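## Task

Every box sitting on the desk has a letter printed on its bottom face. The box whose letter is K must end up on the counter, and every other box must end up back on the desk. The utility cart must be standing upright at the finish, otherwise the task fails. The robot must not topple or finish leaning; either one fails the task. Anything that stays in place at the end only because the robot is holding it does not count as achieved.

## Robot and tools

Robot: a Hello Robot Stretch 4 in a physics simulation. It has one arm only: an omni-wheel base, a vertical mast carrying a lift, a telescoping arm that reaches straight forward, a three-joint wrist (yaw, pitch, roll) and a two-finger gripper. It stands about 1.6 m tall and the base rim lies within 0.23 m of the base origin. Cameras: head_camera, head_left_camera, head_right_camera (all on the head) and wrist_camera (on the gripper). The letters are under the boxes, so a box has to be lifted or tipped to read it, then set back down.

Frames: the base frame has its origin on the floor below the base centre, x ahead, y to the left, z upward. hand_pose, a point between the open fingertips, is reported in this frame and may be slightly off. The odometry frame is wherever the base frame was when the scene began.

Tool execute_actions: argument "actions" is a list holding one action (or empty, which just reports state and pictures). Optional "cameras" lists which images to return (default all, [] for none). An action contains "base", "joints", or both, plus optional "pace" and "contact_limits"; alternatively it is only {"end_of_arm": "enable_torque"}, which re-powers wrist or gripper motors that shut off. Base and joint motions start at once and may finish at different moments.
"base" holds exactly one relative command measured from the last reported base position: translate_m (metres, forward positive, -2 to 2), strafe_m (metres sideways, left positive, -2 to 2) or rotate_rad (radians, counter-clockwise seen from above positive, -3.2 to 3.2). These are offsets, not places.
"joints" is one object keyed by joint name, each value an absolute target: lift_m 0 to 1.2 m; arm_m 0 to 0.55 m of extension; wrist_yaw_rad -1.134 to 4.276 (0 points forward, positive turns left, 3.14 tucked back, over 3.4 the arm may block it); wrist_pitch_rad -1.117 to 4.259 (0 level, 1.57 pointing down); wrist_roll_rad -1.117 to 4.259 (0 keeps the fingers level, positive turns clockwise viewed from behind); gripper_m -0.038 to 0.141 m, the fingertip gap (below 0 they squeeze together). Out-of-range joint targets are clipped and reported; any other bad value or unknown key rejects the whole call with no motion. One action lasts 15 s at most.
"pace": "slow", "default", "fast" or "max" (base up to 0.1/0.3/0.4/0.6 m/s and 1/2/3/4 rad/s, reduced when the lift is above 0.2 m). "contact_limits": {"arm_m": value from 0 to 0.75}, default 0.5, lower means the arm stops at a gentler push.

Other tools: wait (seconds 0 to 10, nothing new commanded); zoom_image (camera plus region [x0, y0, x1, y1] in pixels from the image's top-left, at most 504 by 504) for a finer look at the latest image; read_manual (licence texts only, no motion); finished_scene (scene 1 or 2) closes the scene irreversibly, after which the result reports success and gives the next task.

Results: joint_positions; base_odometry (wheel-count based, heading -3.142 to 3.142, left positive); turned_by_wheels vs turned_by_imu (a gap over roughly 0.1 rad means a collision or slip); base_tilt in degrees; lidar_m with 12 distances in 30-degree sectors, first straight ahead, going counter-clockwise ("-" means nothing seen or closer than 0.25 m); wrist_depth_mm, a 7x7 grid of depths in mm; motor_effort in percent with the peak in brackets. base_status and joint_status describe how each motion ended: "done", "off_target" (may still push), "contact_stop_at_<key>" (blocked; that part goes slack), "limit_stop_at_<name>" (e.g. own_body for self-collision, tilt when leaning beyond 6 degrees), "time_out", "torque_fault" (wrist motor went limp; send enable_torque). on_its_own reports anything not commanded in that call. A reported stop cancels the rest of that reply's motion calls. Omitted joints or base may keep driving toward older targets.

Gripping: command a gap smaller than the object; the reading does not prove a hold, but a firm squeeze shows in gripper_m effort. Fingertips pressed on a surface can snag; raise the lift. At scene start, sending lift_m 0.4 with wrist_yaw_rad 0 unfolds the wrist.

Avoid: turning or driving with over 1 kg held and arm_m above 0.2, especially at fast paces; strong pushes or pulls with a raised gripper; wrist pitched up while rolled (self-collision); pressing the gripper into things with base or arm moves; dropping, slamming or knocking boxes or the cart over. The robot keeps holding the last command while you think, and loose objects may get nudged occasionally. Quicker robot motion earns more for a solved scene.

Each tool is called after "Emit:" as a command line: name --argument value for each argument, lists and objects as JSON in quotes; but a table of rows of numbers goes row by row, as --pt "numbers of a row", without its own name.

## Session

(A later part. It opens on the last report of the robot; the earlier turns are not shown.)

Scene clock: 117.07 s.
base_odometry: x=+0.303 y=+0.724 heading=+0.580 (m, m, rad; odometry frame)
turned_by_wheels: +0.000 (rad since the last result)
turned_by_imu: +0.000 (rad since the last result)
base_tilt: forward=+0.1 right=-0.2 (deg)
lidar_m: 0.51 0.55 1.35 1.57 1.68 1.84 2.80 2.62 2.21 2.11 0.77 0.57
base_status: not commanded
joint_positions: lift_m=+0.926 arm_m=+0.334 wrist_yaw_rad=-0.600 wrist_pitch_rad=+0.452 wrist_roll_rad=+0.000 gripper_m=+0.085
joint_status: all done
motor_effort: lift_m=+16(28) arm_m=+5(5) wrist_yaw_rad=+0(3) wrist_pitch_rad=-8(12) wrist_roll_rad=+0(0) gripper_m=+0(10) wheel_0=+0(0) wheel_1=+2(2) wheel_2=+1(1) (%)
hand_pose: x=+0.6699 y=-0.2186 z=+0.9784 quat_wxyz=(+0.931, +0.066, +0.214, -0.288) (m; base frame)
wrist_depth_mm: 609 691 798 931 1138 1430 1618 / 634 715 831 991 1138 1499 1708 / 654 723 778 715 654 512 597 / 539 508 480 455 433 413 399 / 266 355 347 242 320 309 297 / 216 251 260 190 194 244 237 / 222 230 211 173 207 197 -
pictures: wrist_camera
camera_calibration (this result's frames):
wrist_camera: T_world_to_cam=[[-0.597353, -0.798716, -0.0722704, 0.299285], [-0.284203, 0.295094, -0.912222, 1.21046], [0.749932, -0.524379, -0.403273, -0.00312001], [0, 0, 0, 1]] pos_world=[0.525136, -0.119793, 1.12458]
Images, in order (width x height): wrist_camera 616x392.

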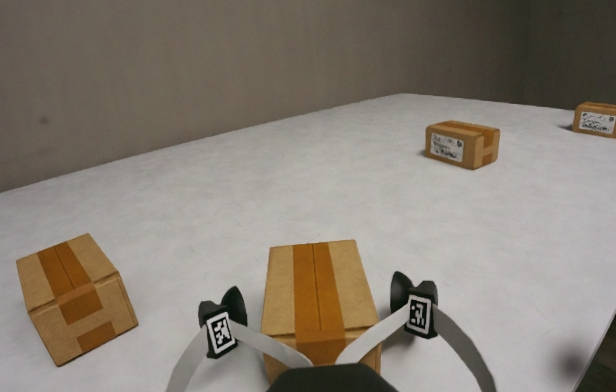

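Emit:
execute_actions --actions '[{"joints":{"wrist_pitch_rad":0.18,"gripper_m":0.105},"pace":"fast"}]' --cameras '[]'

Emit:
execute_actions --actions '[{"joints":{"wrist_yaw_rad":0,"arm_m":0.375},"pace":"fast"}]' --cameras '["head_camera","wrist_camera"]'

Scene clock: 120.67 s.
base_odometry: x=+0.303 y=+0.724 heading=+0.580 (m, m, rad; odometry frame)
turned_by_wheels: +0.000 (rad since the last result)
turned_by_imu: +0.001 (rad since the last result)
base_tilt: forward=+0.1 right=-0.2 (deg)
lidar_m: 0.51 0.54 1.33 1.57 1.67 1.80 2.83 2.61 2.22 2.11 0.76 0.54
base_status: not commanded
joint_positions: lift_m=+0.926 arm_m=+0.334 wrist_yaw_rad=-0.600 wrist_pitch_rad=+0.183 wrist_roll_rad=+0.000 gripper_m=+0.105
joint_status: all done
motor_effort: lift_m=+16(16) arm_m=+5(5) wrist_yaw_rad=+2(1) wrist_pitch_rad=-9(13) wrist_roll_rad=+0(0) gripper_m=-3(0) wheel_0=+0(0) wheel_1=+2(2) wheel_2=+0(1) (%)
hand_pose: x=+0.6899 y=-0.2323 z=+1.0522 quat_wxyz=(+0.951, +0.027, +0.087, -0.294) (m; base frame)
wrist_depth_mm: 647 723 842 960 1160 1576 1661 / 654 741 854 976 1182 1537 1708 / 654 741 854 1008 1229 1576 1708 / 668 750 866 1008 1160 1464 1708 / 668 723 750 699 640 512 549 / 500 488 433 455 370 387 379 / 370 345 320 161 314 298 298
pictures: none
No camera images: the call's "cameras" was empty. Leave "cameras" out to get every camera's image.

Scene clock: 121.53 s.
base_odometry: x=+0.303 y=+0.724 heading=+0.580 (m, m, rad; odometry frame)
turned_by_wheels: +0.000 (rad since the last result)
turned_by_imu: +0.000 (rad since the last result)
base_tilt: forward=+0.2 right=-0.2 (deg)
lidar_m: 0.51 0.53 1.33 1.59 1.68 1.79 2.82 2.63 2.20 2.09 0.77 0.53
base_status: not commanded
joint_positions: lift_m=+0.926 arm_m=+0.374 wrist_yaw_rad=-0.001 wrist_pitch_rad=+0.182 wrist_roll_rad=+0.000 gripper_m=+0.105
joint_status: all done
motor_effort: lift_m=+16(16) arm_m=+5(4) wrist_yaw_rad=+4(8) wrist_pitch_rad=-8(8) wrist_roll_rad=+0(0) gripper_m=-2(1) wheel_0=+0(0) wheel_1=+2(2) wheel_2=+1(1) (%)
hand_pose: x=+0.8288 y=-0.0876 z=+1.0523 quat_wxyz=(+0.996, +0.000, +0.091, +0.000) (m; base frame)
wrist_depth_mm: 676 676 683 691 691 691 676 / 691 691 691 699 707 715 707 / 699 707 715 715 723 723 732 / 715 723 732 732 732 732 741 / 732 732 732 699 647 591 544 / 500 488 430 449 368 384 375 / 373 366 319 161 314 297 297
pictures: head_camera, wrist_camera
camera_calibration (this result's frames):
wrist_camera: T_world_to_cam=[[-0.0219302, -0.996483, -0.0808713, 0.0190475], [-0.143106, 0.0831865, -0.986205, 1.22665], [0.989464, -0.0100545, -0.144427, -0.449624], [0, 0, 0, 1]] pos_world=[0.620845, -0.0875809, 1.14633]
Images, in order (width x height): head_camera 420x560, wrist_camera 616x392.

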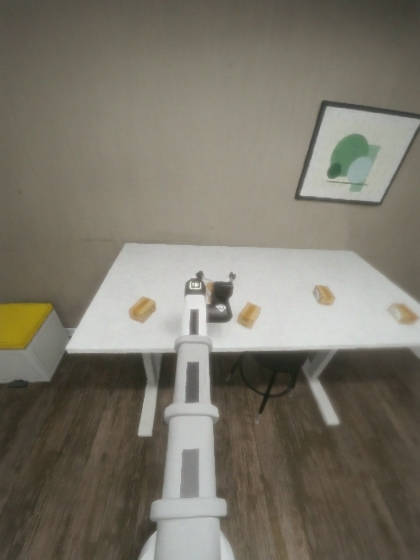

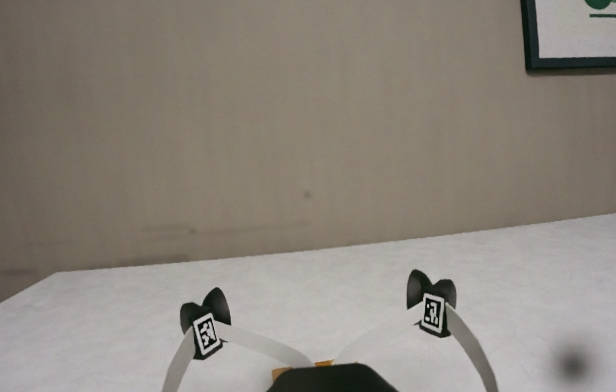

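Emit:
execute_actions --actions '[{"joints":{"wrist_pitch_rad":0.45,"gripper_m":0.025},"pace":"fast"}]' --cameras '["wrist_camera"]'

Scene clock: 124.17 s.
base_odometry: x=+0.303 y=+0.724 heading=+0.580 (m, m, rad; odometry frame)
turned_by_wheels: +0.000 (rad since the last result)
turned_by_imu: +0.001 (rad since the last result)
base_tilt: forward=+0.1 right=-0.3 (deg)
lidar_m: 0.49 0.52 1.35 1.58 1.69 1.80 2.82 2.62 2.21 2.10 0.77 0.53
base_status: not commanded
joint_positions: lift_m=+0.926 arm_m=+0.374 wrist_yaw_rad=+0.000 wrist_pitch_rad=+0.453 wrist_roll_rad=+0.000 gripper_m=+0.025
joint_status: all done
motor_effort: lift_m=+16(16) arm_m=+5(5) wrist_yaw_rad=+3(4) wrist_pitch_rad=-9(8) wrist_roll_rad=+1(0) gripper_m=-10(12) wheel_0=+0(0) wheel_1=+2(2) wheel_2=+1(1) (%)
hand_pose: x=+0.8045 y=-0.0875 z=+0.9783 quat_wxyz=(+0.974, +0.000, +0.225, +0.000) (m; base frame)
wrist_depth_mm: 621 627 640 647 654 661 661 / 661 668 676 683 699 699 707 / 699 699 707 707 654 615 585 / 539 504 477 452 427 407 392 / 368 357 345 231 317 304 293 / 279 274 259 182 182 242 236 / 232 229 187 164 199 195 -
pictures: wrist_camera
camera_calibration (this result's frames):
wrist_camera: T_world_to_cam=[[-0.0424888, -0.996483, -0.0722224, 0.0207007], [-0.401634, 0.0832252, -0.912011, 1.28562], [0.914814, -0.00974322, -0.403758, -0.122489], [0, 0, 0, 1]] pos_world=[0.629283, -0.0875614, 1.12454]
Images, in order (width x height): wrist_camera 616x392.

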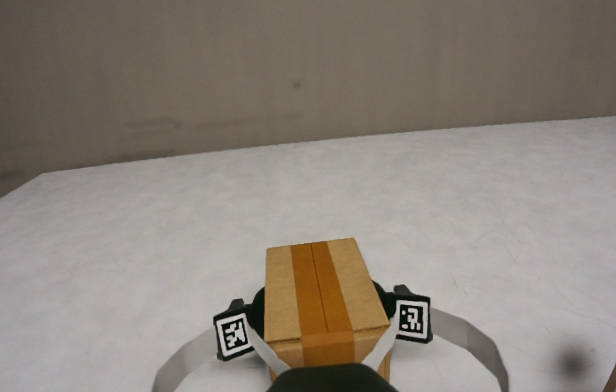

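Emit:
execute_actions --actions '[{"joints":{"wrist_pitch_rad":-1.0,"wrist_roll_rad":2.0},"pace":"fast"}]' --cameras '["head_camera","head_left_camera"]'

Emit:
zoom_image --camera "head_camera" --region '[180, 180, 280, 270]'

Scene clock: 127.20 s.
base_odometry: x=+0.303 y=+0.724 heading=+0.580 (m, m, rad; odometry frame)
turned_by_wheels: +0.000 (rad since the last result)
turned_by_imu: +0.001 (rad since the last result)
base_tilt: forward=+0.2 right=-0.4 (deg)
lidar_m: 0.50 0.50 1.34 1.59 1.69 1.80 2.82 2.64 2.19 2.09 0.75 0.53
base_status: not commanded
joint_positions: lift_m=+0.926 arm_m=+0.374 wrist_yaw_rad=+0.000 wrist_pitch_rad=-0.998 wrist_roll_rad=+2.000 gripper_m=+0.025
joint_status: all done
motor_effort: lift_m=+16(16) arm_m=+4(5) wrist_yaw_rad=+2(2) wrist_pitch_rad=-7(20) wrist_roll_rad=+2(5) gripper_m=-15(15) wheel_0=+0(0) wheel_1=+2(2) wheel_2=+1(0) (%)
hand_pose: x=+0.7015 y=-0.0875 z=+1.3470 quat_wxyz=(+0.475, +0.739, -0.259, +0.403) (m; base frame)
wrist_depth_mm: 1308 1430 1366 1008 798 661 580 / 1229 1366 1464 1078 854 699 603 / 1182 1308 1464 1205 931 741 640 / 1118 1255 1430 1336 991 788 676 / 1078 1182 1336 231 1060 842 715 / 1025 1118 1229 182 183 878 759 / 991 1060 186 163 1138 878 788
pictures: head_camera, head_left_camera
Images, in order (width x height): head_camera 420x560, head_left_camera 420x672.

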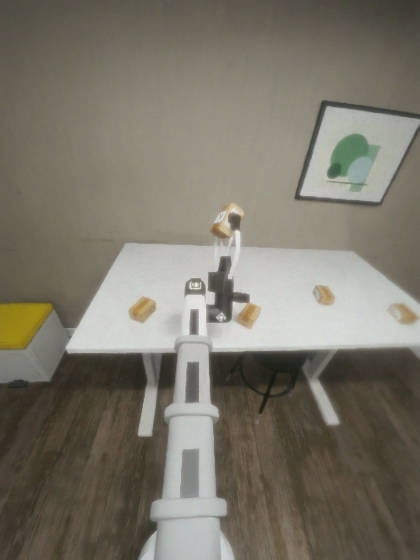

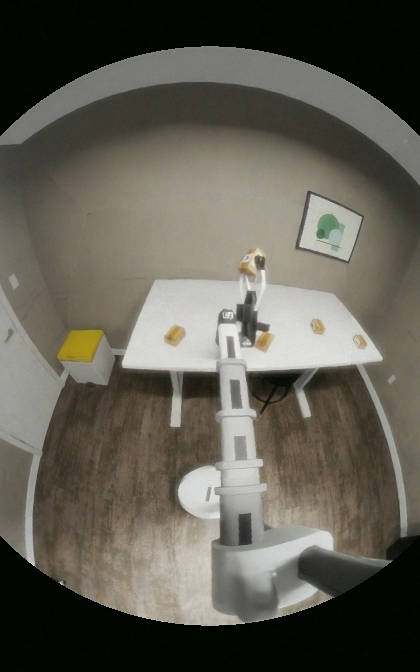

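Region (180, 180, 280, 270) of head_camera's 420x560 image, scaled by 5.040, with more detail than that image has; it fills the top 454 rows of this view, and the rest is white.

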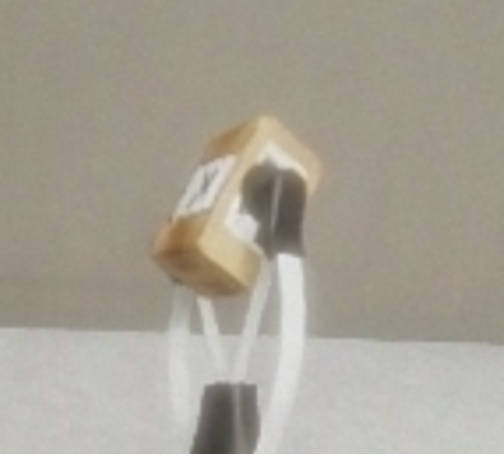

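Emit:
zoom_image --camera "head_left_camera" --region '[225, 235, 285, 290]'

Region (225, 235, 285, 290) of head_left_camera's 420x672 image, scaled by 8.400, with more detail than that image has; it fills the top 462 rows of this view, and the rest is white.

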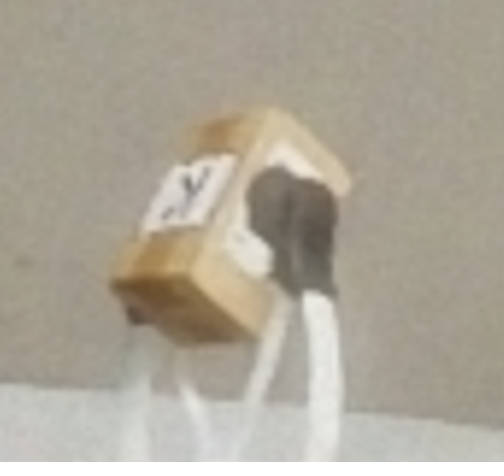

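Likely an upside-down K; confirming with more roll.

Emit:
execute_actions --actions '[{"joints":{"wrist_roll_rad":2.6,"arm_m":0.15},"pace":"fast"}]' --cameras '["head_camera"]'

Emit:
zoom_image --camera "head_camera" --region '[170, 200, 310, 330]'

Scene clock: 131.13 s.
base_odometry: x=+0.303 y=+0.724 heading=+0.580 (m, m, rad; odometry frame)
turned_by_wheels: +0.000 (rad since the last result)
turned_by_imu: +0.001 (rad since the last result)
base_tilt: forward=+0.3 right=-0.3 (deg)
lidar_m: 0.49 0.52 1.34 1.59 1.69 1.82 2.83 2.61 2.22 2.10 0.78 0.55
base_status: not commanded
joint_positions: lift_m=+0.926 arm_m=+0.151 wrist_yaw_rad=+0.000 wrist_pitch_rad=-0.998 wrist_roll_rad=+2.600 gripper_m=+0.025
joint_status: all done
motor_effort: lift_m=+16(16) arm_m=-4(6) wrist_yaw_rad=+2(1) wrist_pitch_rad=-6(8) wrist_roll_rad=+2(7) gripper_m=-17(18) wheel_0=+0(0) wheel_1=+2(2) wheel_2=+1(0) (%)
hand_pose: x=+0.4780 y=-0.0874 z=+1.3470 quat_wxyz=(+0.235, +0.846, -0.128, +0.461) (m; base frame)
wrist_depth_mm: 1464 1281 1138 1025 931 842 778 / 1661 1537 1336 1182 1060 946 854 / 1499 1576 1576 1397 1205 1078 960 / 1366 1430 1537 1618 1430 1229 1118 / 1229 1308 1397 231 1576 1464 1281 / 1138 1205 1255 182 182 1537 1537 / 1060 1118 187 163 1308 1366 1499
pictures: head_camera
Images, in order (width x height): head_camera 420x560.

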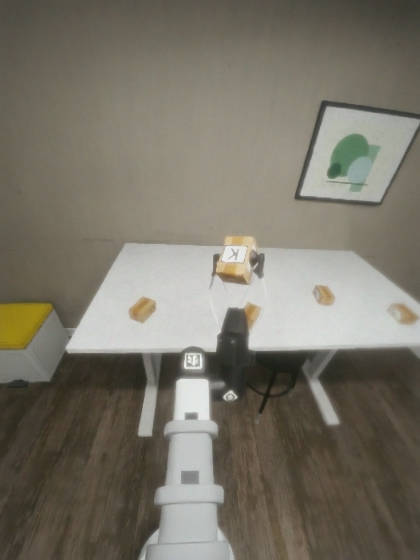

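Region (170, 200, 310, 330) of head_camera's 420x560 image, scaled by 3.600, with more detail than that image has; it fills the top 468 rows of this view, and the rest is white.

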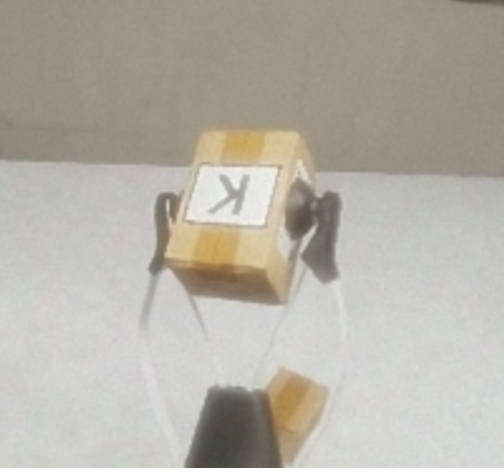

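Emit:
execute_actions --actions '[{"base":{"rotate_rad":3.14},"joints":{"wrist_roll_rad":0,"arm_m":0.0,"wrist_pitch_rad":0.0},"pace":"fast"}]'

Scene clock: 139.53 s.
base_odometry: x=+0.303 y=+0.724 heading=-2.564 (m, m, rad; odometry frame)
turned_by_wheels: +3.140 (rad since the last result)
turned_by_imu: +3.108 (rad since the last result)
base_tilt: forward=+0.2 right=-0.5 (deg)
lidar_m: 2.78 2.62 2.23 2.12 0.81 0.53 0.50 0.51 1.35 1.55 1.66 1.79
base_status: done
joint_positions: lift_m=+0.926 arm_m=+0.002 wrist_yaw_rad=+0.000 wrist_pitch_rad=+0.004 wrist_roll_rad=+0.000 gripper_m=+0.025
joint_status: all done
joint sent to its limit — the command would take arm_m past its lower limit, so that joint was sent only as far as its limit.
motor_effort: lift_m=+16(16) arm_m=-5(3) wrist_yaw_rad=+1(1) wrist_pitch_rad=-12(13) wrist_roll_rad=+0(5) gripper_m=-16(15) wheel_0=-2(8) wheel_1=-3(7) wheel_2=+0(10) (%)
hand_pose: x=+0.4615 y=-0.0874 z=+1.1035 quat_wxyz=(+1.000, +0.000, +0.002, +0.000) (m; base frame)
wrist_depth_mm: - - - - - - 1921 / - - - - - - 1983 / - - - - - - - / - - - - - - - / - - - 231 - - - / - - - 181 182 - 1618 / - - 186 163 - - 1618
pictures: head_camera, head_left_camera, head_right_camera, wrist_camera
camera_calibration (this result's frames):
wrist_camera: T_world_to_cam=[[-0.00651577, -0.996492, -0.083439, 0.0110569], [0.0344407, 0.0831677, -0.99594, 1.15344], [0.999386, -0.00936301, 0.033778, -0.280005], [0, 0, 0, 1]] pos_world=[0.24018, -0.0875322, 1.15913]
Images, in order (width x height): head_camera 420x560, head_left_camera 420x672, head_right_camera 420x672, wrist_camera 616x392.

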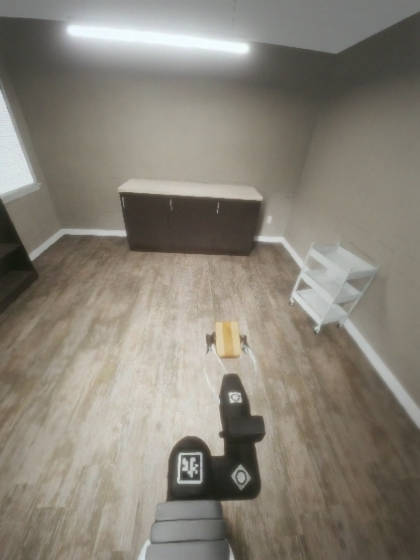

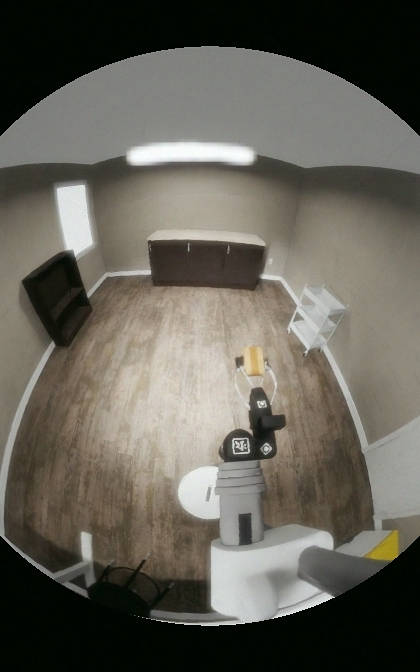

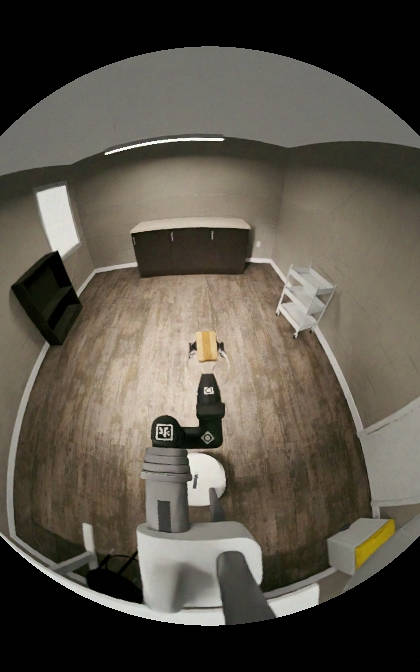

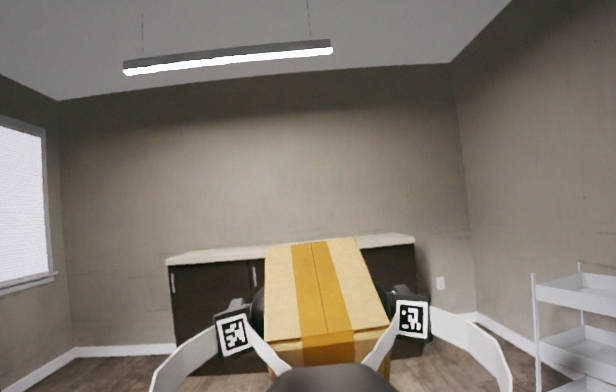

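Emit:
execute_actions --actions '[{"base":{"translate_m":2.0},"joints":{"arm_m":0.5,"wrist_pitch_rad":0.3},"pace":"fast"}]' --cameras '["head_camera","wrist_camera"]'

Scene clock: 150.33 s.
base_odometry: x=-1.371 y=-0.370 heading=-2.563 (m, m, rad; odometry frame)
turned_by_wheels: +0.000 (rad since the last result)
turned_by_imu: -0.001 (rad since the last result)
base_tilt: forward=+0.0 right=-0.3 (deg)
lidar_m: 0.80 0.83 1.09 1.87 1.96 3.02 2.94 2.29 1.16 1.09 1.15 0.80
base_status: done
joint_positions: lift_m=+0.926 arm_m=+0.499 wrist_yaw_rad=+0.000 wrist_pitch_rad=+0.303 wrist_roll_rad=+0.000 gripper_m=+0.025
joint_status: all done
motor_effort: lift_m=+16(16) arm_m=+5(9) wrist_yaw_rad=+1(3) wrist_pitch_rad=-12(13) wrist_roll_rad=+0(0) gripper_m=-11(17) wheel_0=+2(6) wheel_1=+4(10) wheel_2=-2(11) (%)
hand_pose: x=+0.9454 y=-0.0873 z=+1.0184 quat_wxyz=(+0.989, +0.000, +0.151, +0.000) (m; base frame)
wrist_depth_mm: 627 634 647 654 661 668 676 / 654 661 676 683 691 699 707 / 683 683 699 715 715 723 732 / 707 715 723 741 732 741 750 / 661 634 603 231 535 508 480 / 452 442 410 182 182 375 357 / 355 351 187 163 293 287 296
pictures: head_camera, wrist_camera
camera_calibration (this result's frames):
wrist_camera: T_world_to_cam=[[-0.0306891, -0.996502, -0.0777323, 0.0241903], [-0.26128, 0.0830628, -0.961683, 1.29663], [0.964775, -0.00920331, -0.262915, -0.425887], [0, 0, 0, 1]] pos_world=[0.750411, -0.0875156, 1.13685]
Images, in order (width x height): head_camera 420x560, wrist_camera 616x392.

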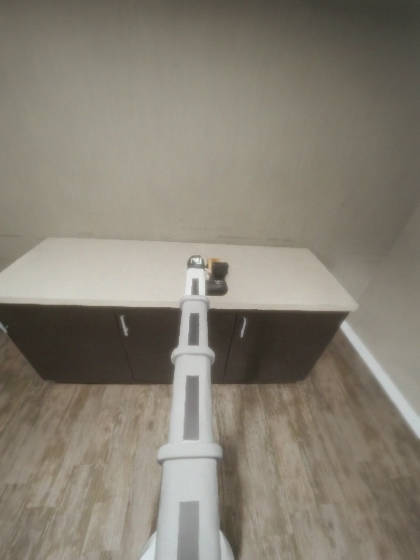

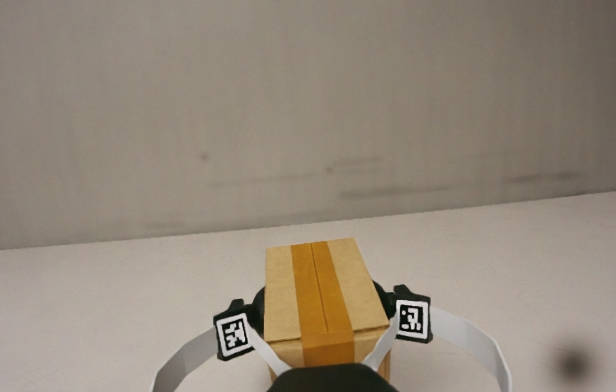

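Emit:
execute_actions --actions '[{"joints":{"arm_m":0.53,"wrist_pitch_rad":0.45,"lift_m":0.897}}]' --cameras '["wrist_camera"]'

Scene clock: 154.53 s.
base_odometry: x=-1.371 y=-0.370 heading=-2.563 (m, m, rad; odometry frame)
turned_by_wheels: +0.000 (rad since the last result)
turned_by_imu: +0.001 (rad since the last result)
base_tilt: forward=+0.1 right=-0.2 (deg)
lidar_m: 0.79 0.81 1.14 1.87 1.93 3.03 2.91 2.28 1.11 1.07 1.16 0.82
base_status: not commanded
joint_positions: lift_m=+0.897 arm_m=+0.529 wrist_yaw_rad=+0.000 wrist_pitch_rad=+0.453 wrist_roll_rad=+0.000 gripper_m=+0.025
joint_status: all done
motor_effort: lift_m=+15(15) arm_m=+5(4) wrist_yaw_rad=+2(1) wrist_pitch_rad=-11(11) wrist_roll_rad=+0(0) gripper_m=-16(10) wheel_0=+2(2) wheel_1=+5(4) wheel_2=-2(2) (%)
hand_pose: x=+0.9594 y=-0.0874 z=+0.9493 quat_wxyz=(+0.974, +0.000, +0.225, +0.000) (m; base frame)
wrist_depth_mm: 585 597 603 615 621 634 640 / 621 627 640 647 661 668 676 / 647 668 676 676 683 654 621 / 574 539 504 480 455 430 415 / 392 379 366 231 336 324 310 / 296 291 274 182 182 257 249 / 247 242 186 163 210 207 -
pictures: wrist_camera
camera_calibration (this result's frames):
wrist_camera: T_world_to_cam=[[-0.0420978, -0.996498, -0.0722408, 0.0249394], [-0.401889, 0.0830868, -0.911911, 1.32152], [0.91472, -0.00935664, -0.40398, -0.275625], [0, 0, 0, 1]] pos_world=[0.784273, -0.0875275, 1.09556]
Images, in order (width x height): wrist_camera 616x392.

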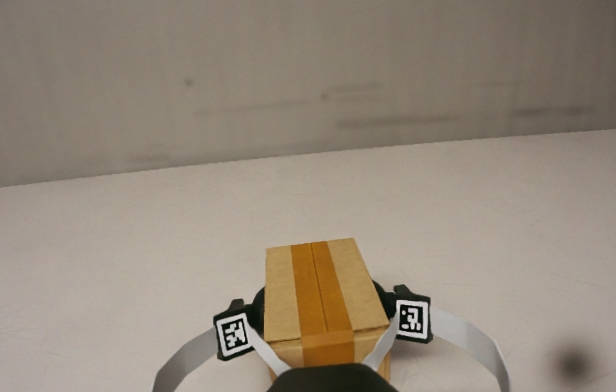

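Emit:
execute_actions --actions '[{"joints":{"lift_m":0.887,"gripper_m":0.08}}]' --cameras '["wrist_camera"]'

Emit:
execute_actions --actions '[{"joints":{"arm_m":0.40,"wrist_pitch_rad":0.3},"pace":"fast"}]'

Scene clock: 157.67 s.
base_odometry: x=-1.371 y=-0.370 heading=-2.563 (m, m, rad; odometry frame)
turned_by_wheels: +0.000 (rad since the last result)
turned_by_imu: +0.001 (rad since the last result)
base_tilt: forward=+0.1 right=-0.3 (deg)
lidar_m: 0.78 0.82 1.14 1.84 1.96 3.02 2.89 2.30 1.11 1.07 1.15 0.81
base_status: not commanded
joint_positions: lift_m=+0.887 arm_m=+0.529 wrist_yaw_rad=+0.000 wrist_pitch_rad=+0.452 wrist_roll_rad=+0.000 gripper_m=+0.080
joint_status: all done
motor_effort: lift_m=+15(18) arm_m=+6(5) wrist_yaw_rad=+2(1) wrist_pitch_rad=-8(11) wrist_roll_rad=+0(0) gripper_m=-3(13) wheel_0=+2(2) wheel_1=+4(4) wheel_2=-2(2) (%)
hand_pose: x=+0.9595 y=-0.0874 z=+0.9395 quat_wxyz=(+0.975, +0.000, +0.224, +0.000) (m; base frame)
wrist_depth_mm: 580 597 603 609 621 634 640 / 621 627 640 647 661 668 676 / 654 668 668 676 676 621 591 / 544 512 480 452 433 413 397 / 373 359 347 241 322 307 296 / 282 277 256 190 194 244 237 / 235 231 211 177 208 197 -
pictures: wrist_camera
camera_calibration (this result's frames):
wrist_camera: T_world_to_cam=[[-0.0420276, -0.996498, -0.0722819, 0.0242112], [-0.401, 0.083087, -0.912302, 1.31219], [0.915114, -0.00935688, -0.403087, -0.280896], [0, 0, 0, 1]] pos_world=[0.784256, -0.0875275, 1.08564]
Images, in order (width x height): wrist_camera 616x392.

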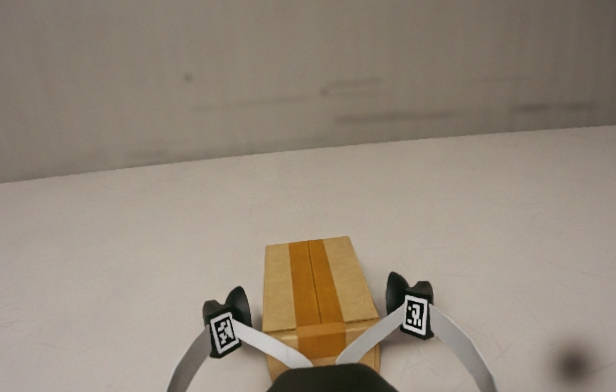

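Scene clock: 158.87 s.
base_odometry: x=-1.371 y=-0.370 heading=-2.563 (m, m, rad; odometry frame)
turned_by_wheels: +0.000 (rad since the last result)
turned_by_imu: +0.000 (rad since the last result)
base_tilt: forward=+0.1 right=-0.3 (deg)
lidar_m: 0.78 0.82 1.16 1.86 1.94 3.00 2.68 2.29 1.13 1.08 1.13 0.83
base_status: not commanded
joint_positions: lift_m=+0.887 arm_m=+0.401 wrist_yaw_rad=+0.000 wrist_pitch_rad=+0.302 wrist_roll_rad=+0.000 gripper_m=+0.080
joint_status: all done
motor_effort: lift_m=+15(15) arm_m=-5(4) wrist_yaw_rad=+2(2) wrist_pitch_rad=-8(10) wrist_roll_rad=+0(1) gripper_m=-3(3) wheel_0=+2(2) wheel_1=+4(4) wheel_2=-2(2) (%)
hand_pose: x=+0.8471 y=-0.0874 z=+0.9797 quat_wxyz=(+0.989, +0.000, +0.151, +0.000) (m; base frame)
wrist_depth_mm: 723 723 741 741 759 768 778 / 741 759 778 778 788 798 798 / 778 778 798 809 820 831 831 / 798 809 820 759 707 640 603 / 554 530 504 375 452 424 407 / 377 370 334 303 213 314 300 / 297 293 263 260 259 241 -
pictures: head_camera, head_left_camera, head_right_camera, wrist_camera
camera_calibration (this result's frames):
wrist_camera: T_world_to_cam=[[-0.0309205, -0.996493, -0.0777525, 0.0182977], [-0.260264, 0.0831332, -0.961952, 1.23318], [0.965042, -0.00950781, -0.261922, -0.342445], [0, 0, 0, 1]] pos_world=[0.651991, -0.0875404, 1.09799]
Images, in order (width x height): head_camera 420x560, head_left_camera 420x672, head_right_camera 420x672, wrist_camera 616x392.

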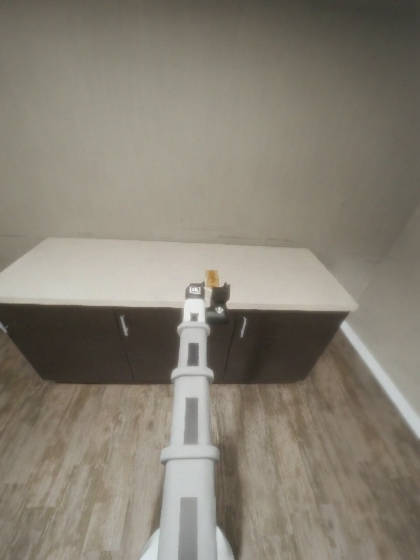

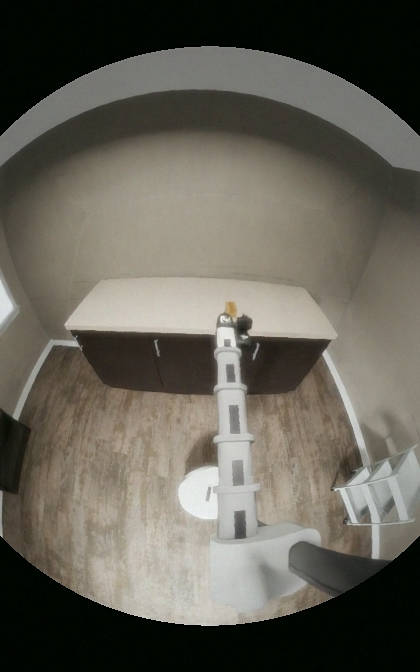

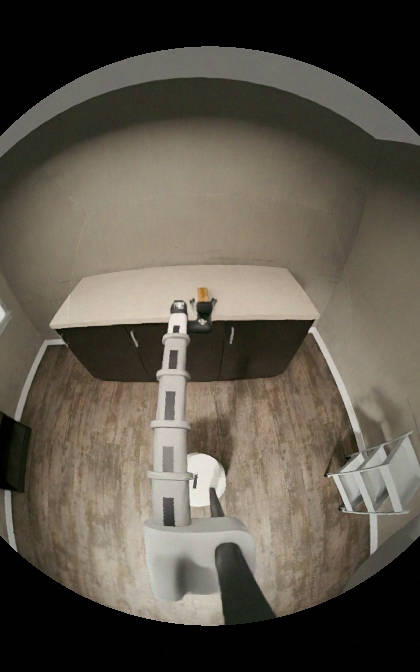

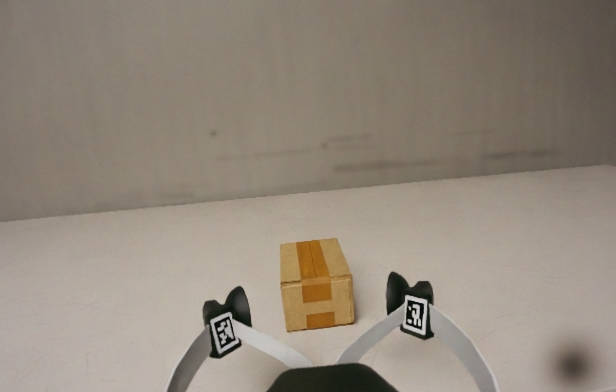

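Emit:
finished_scene --scene 1

The scene is finished: the task was done.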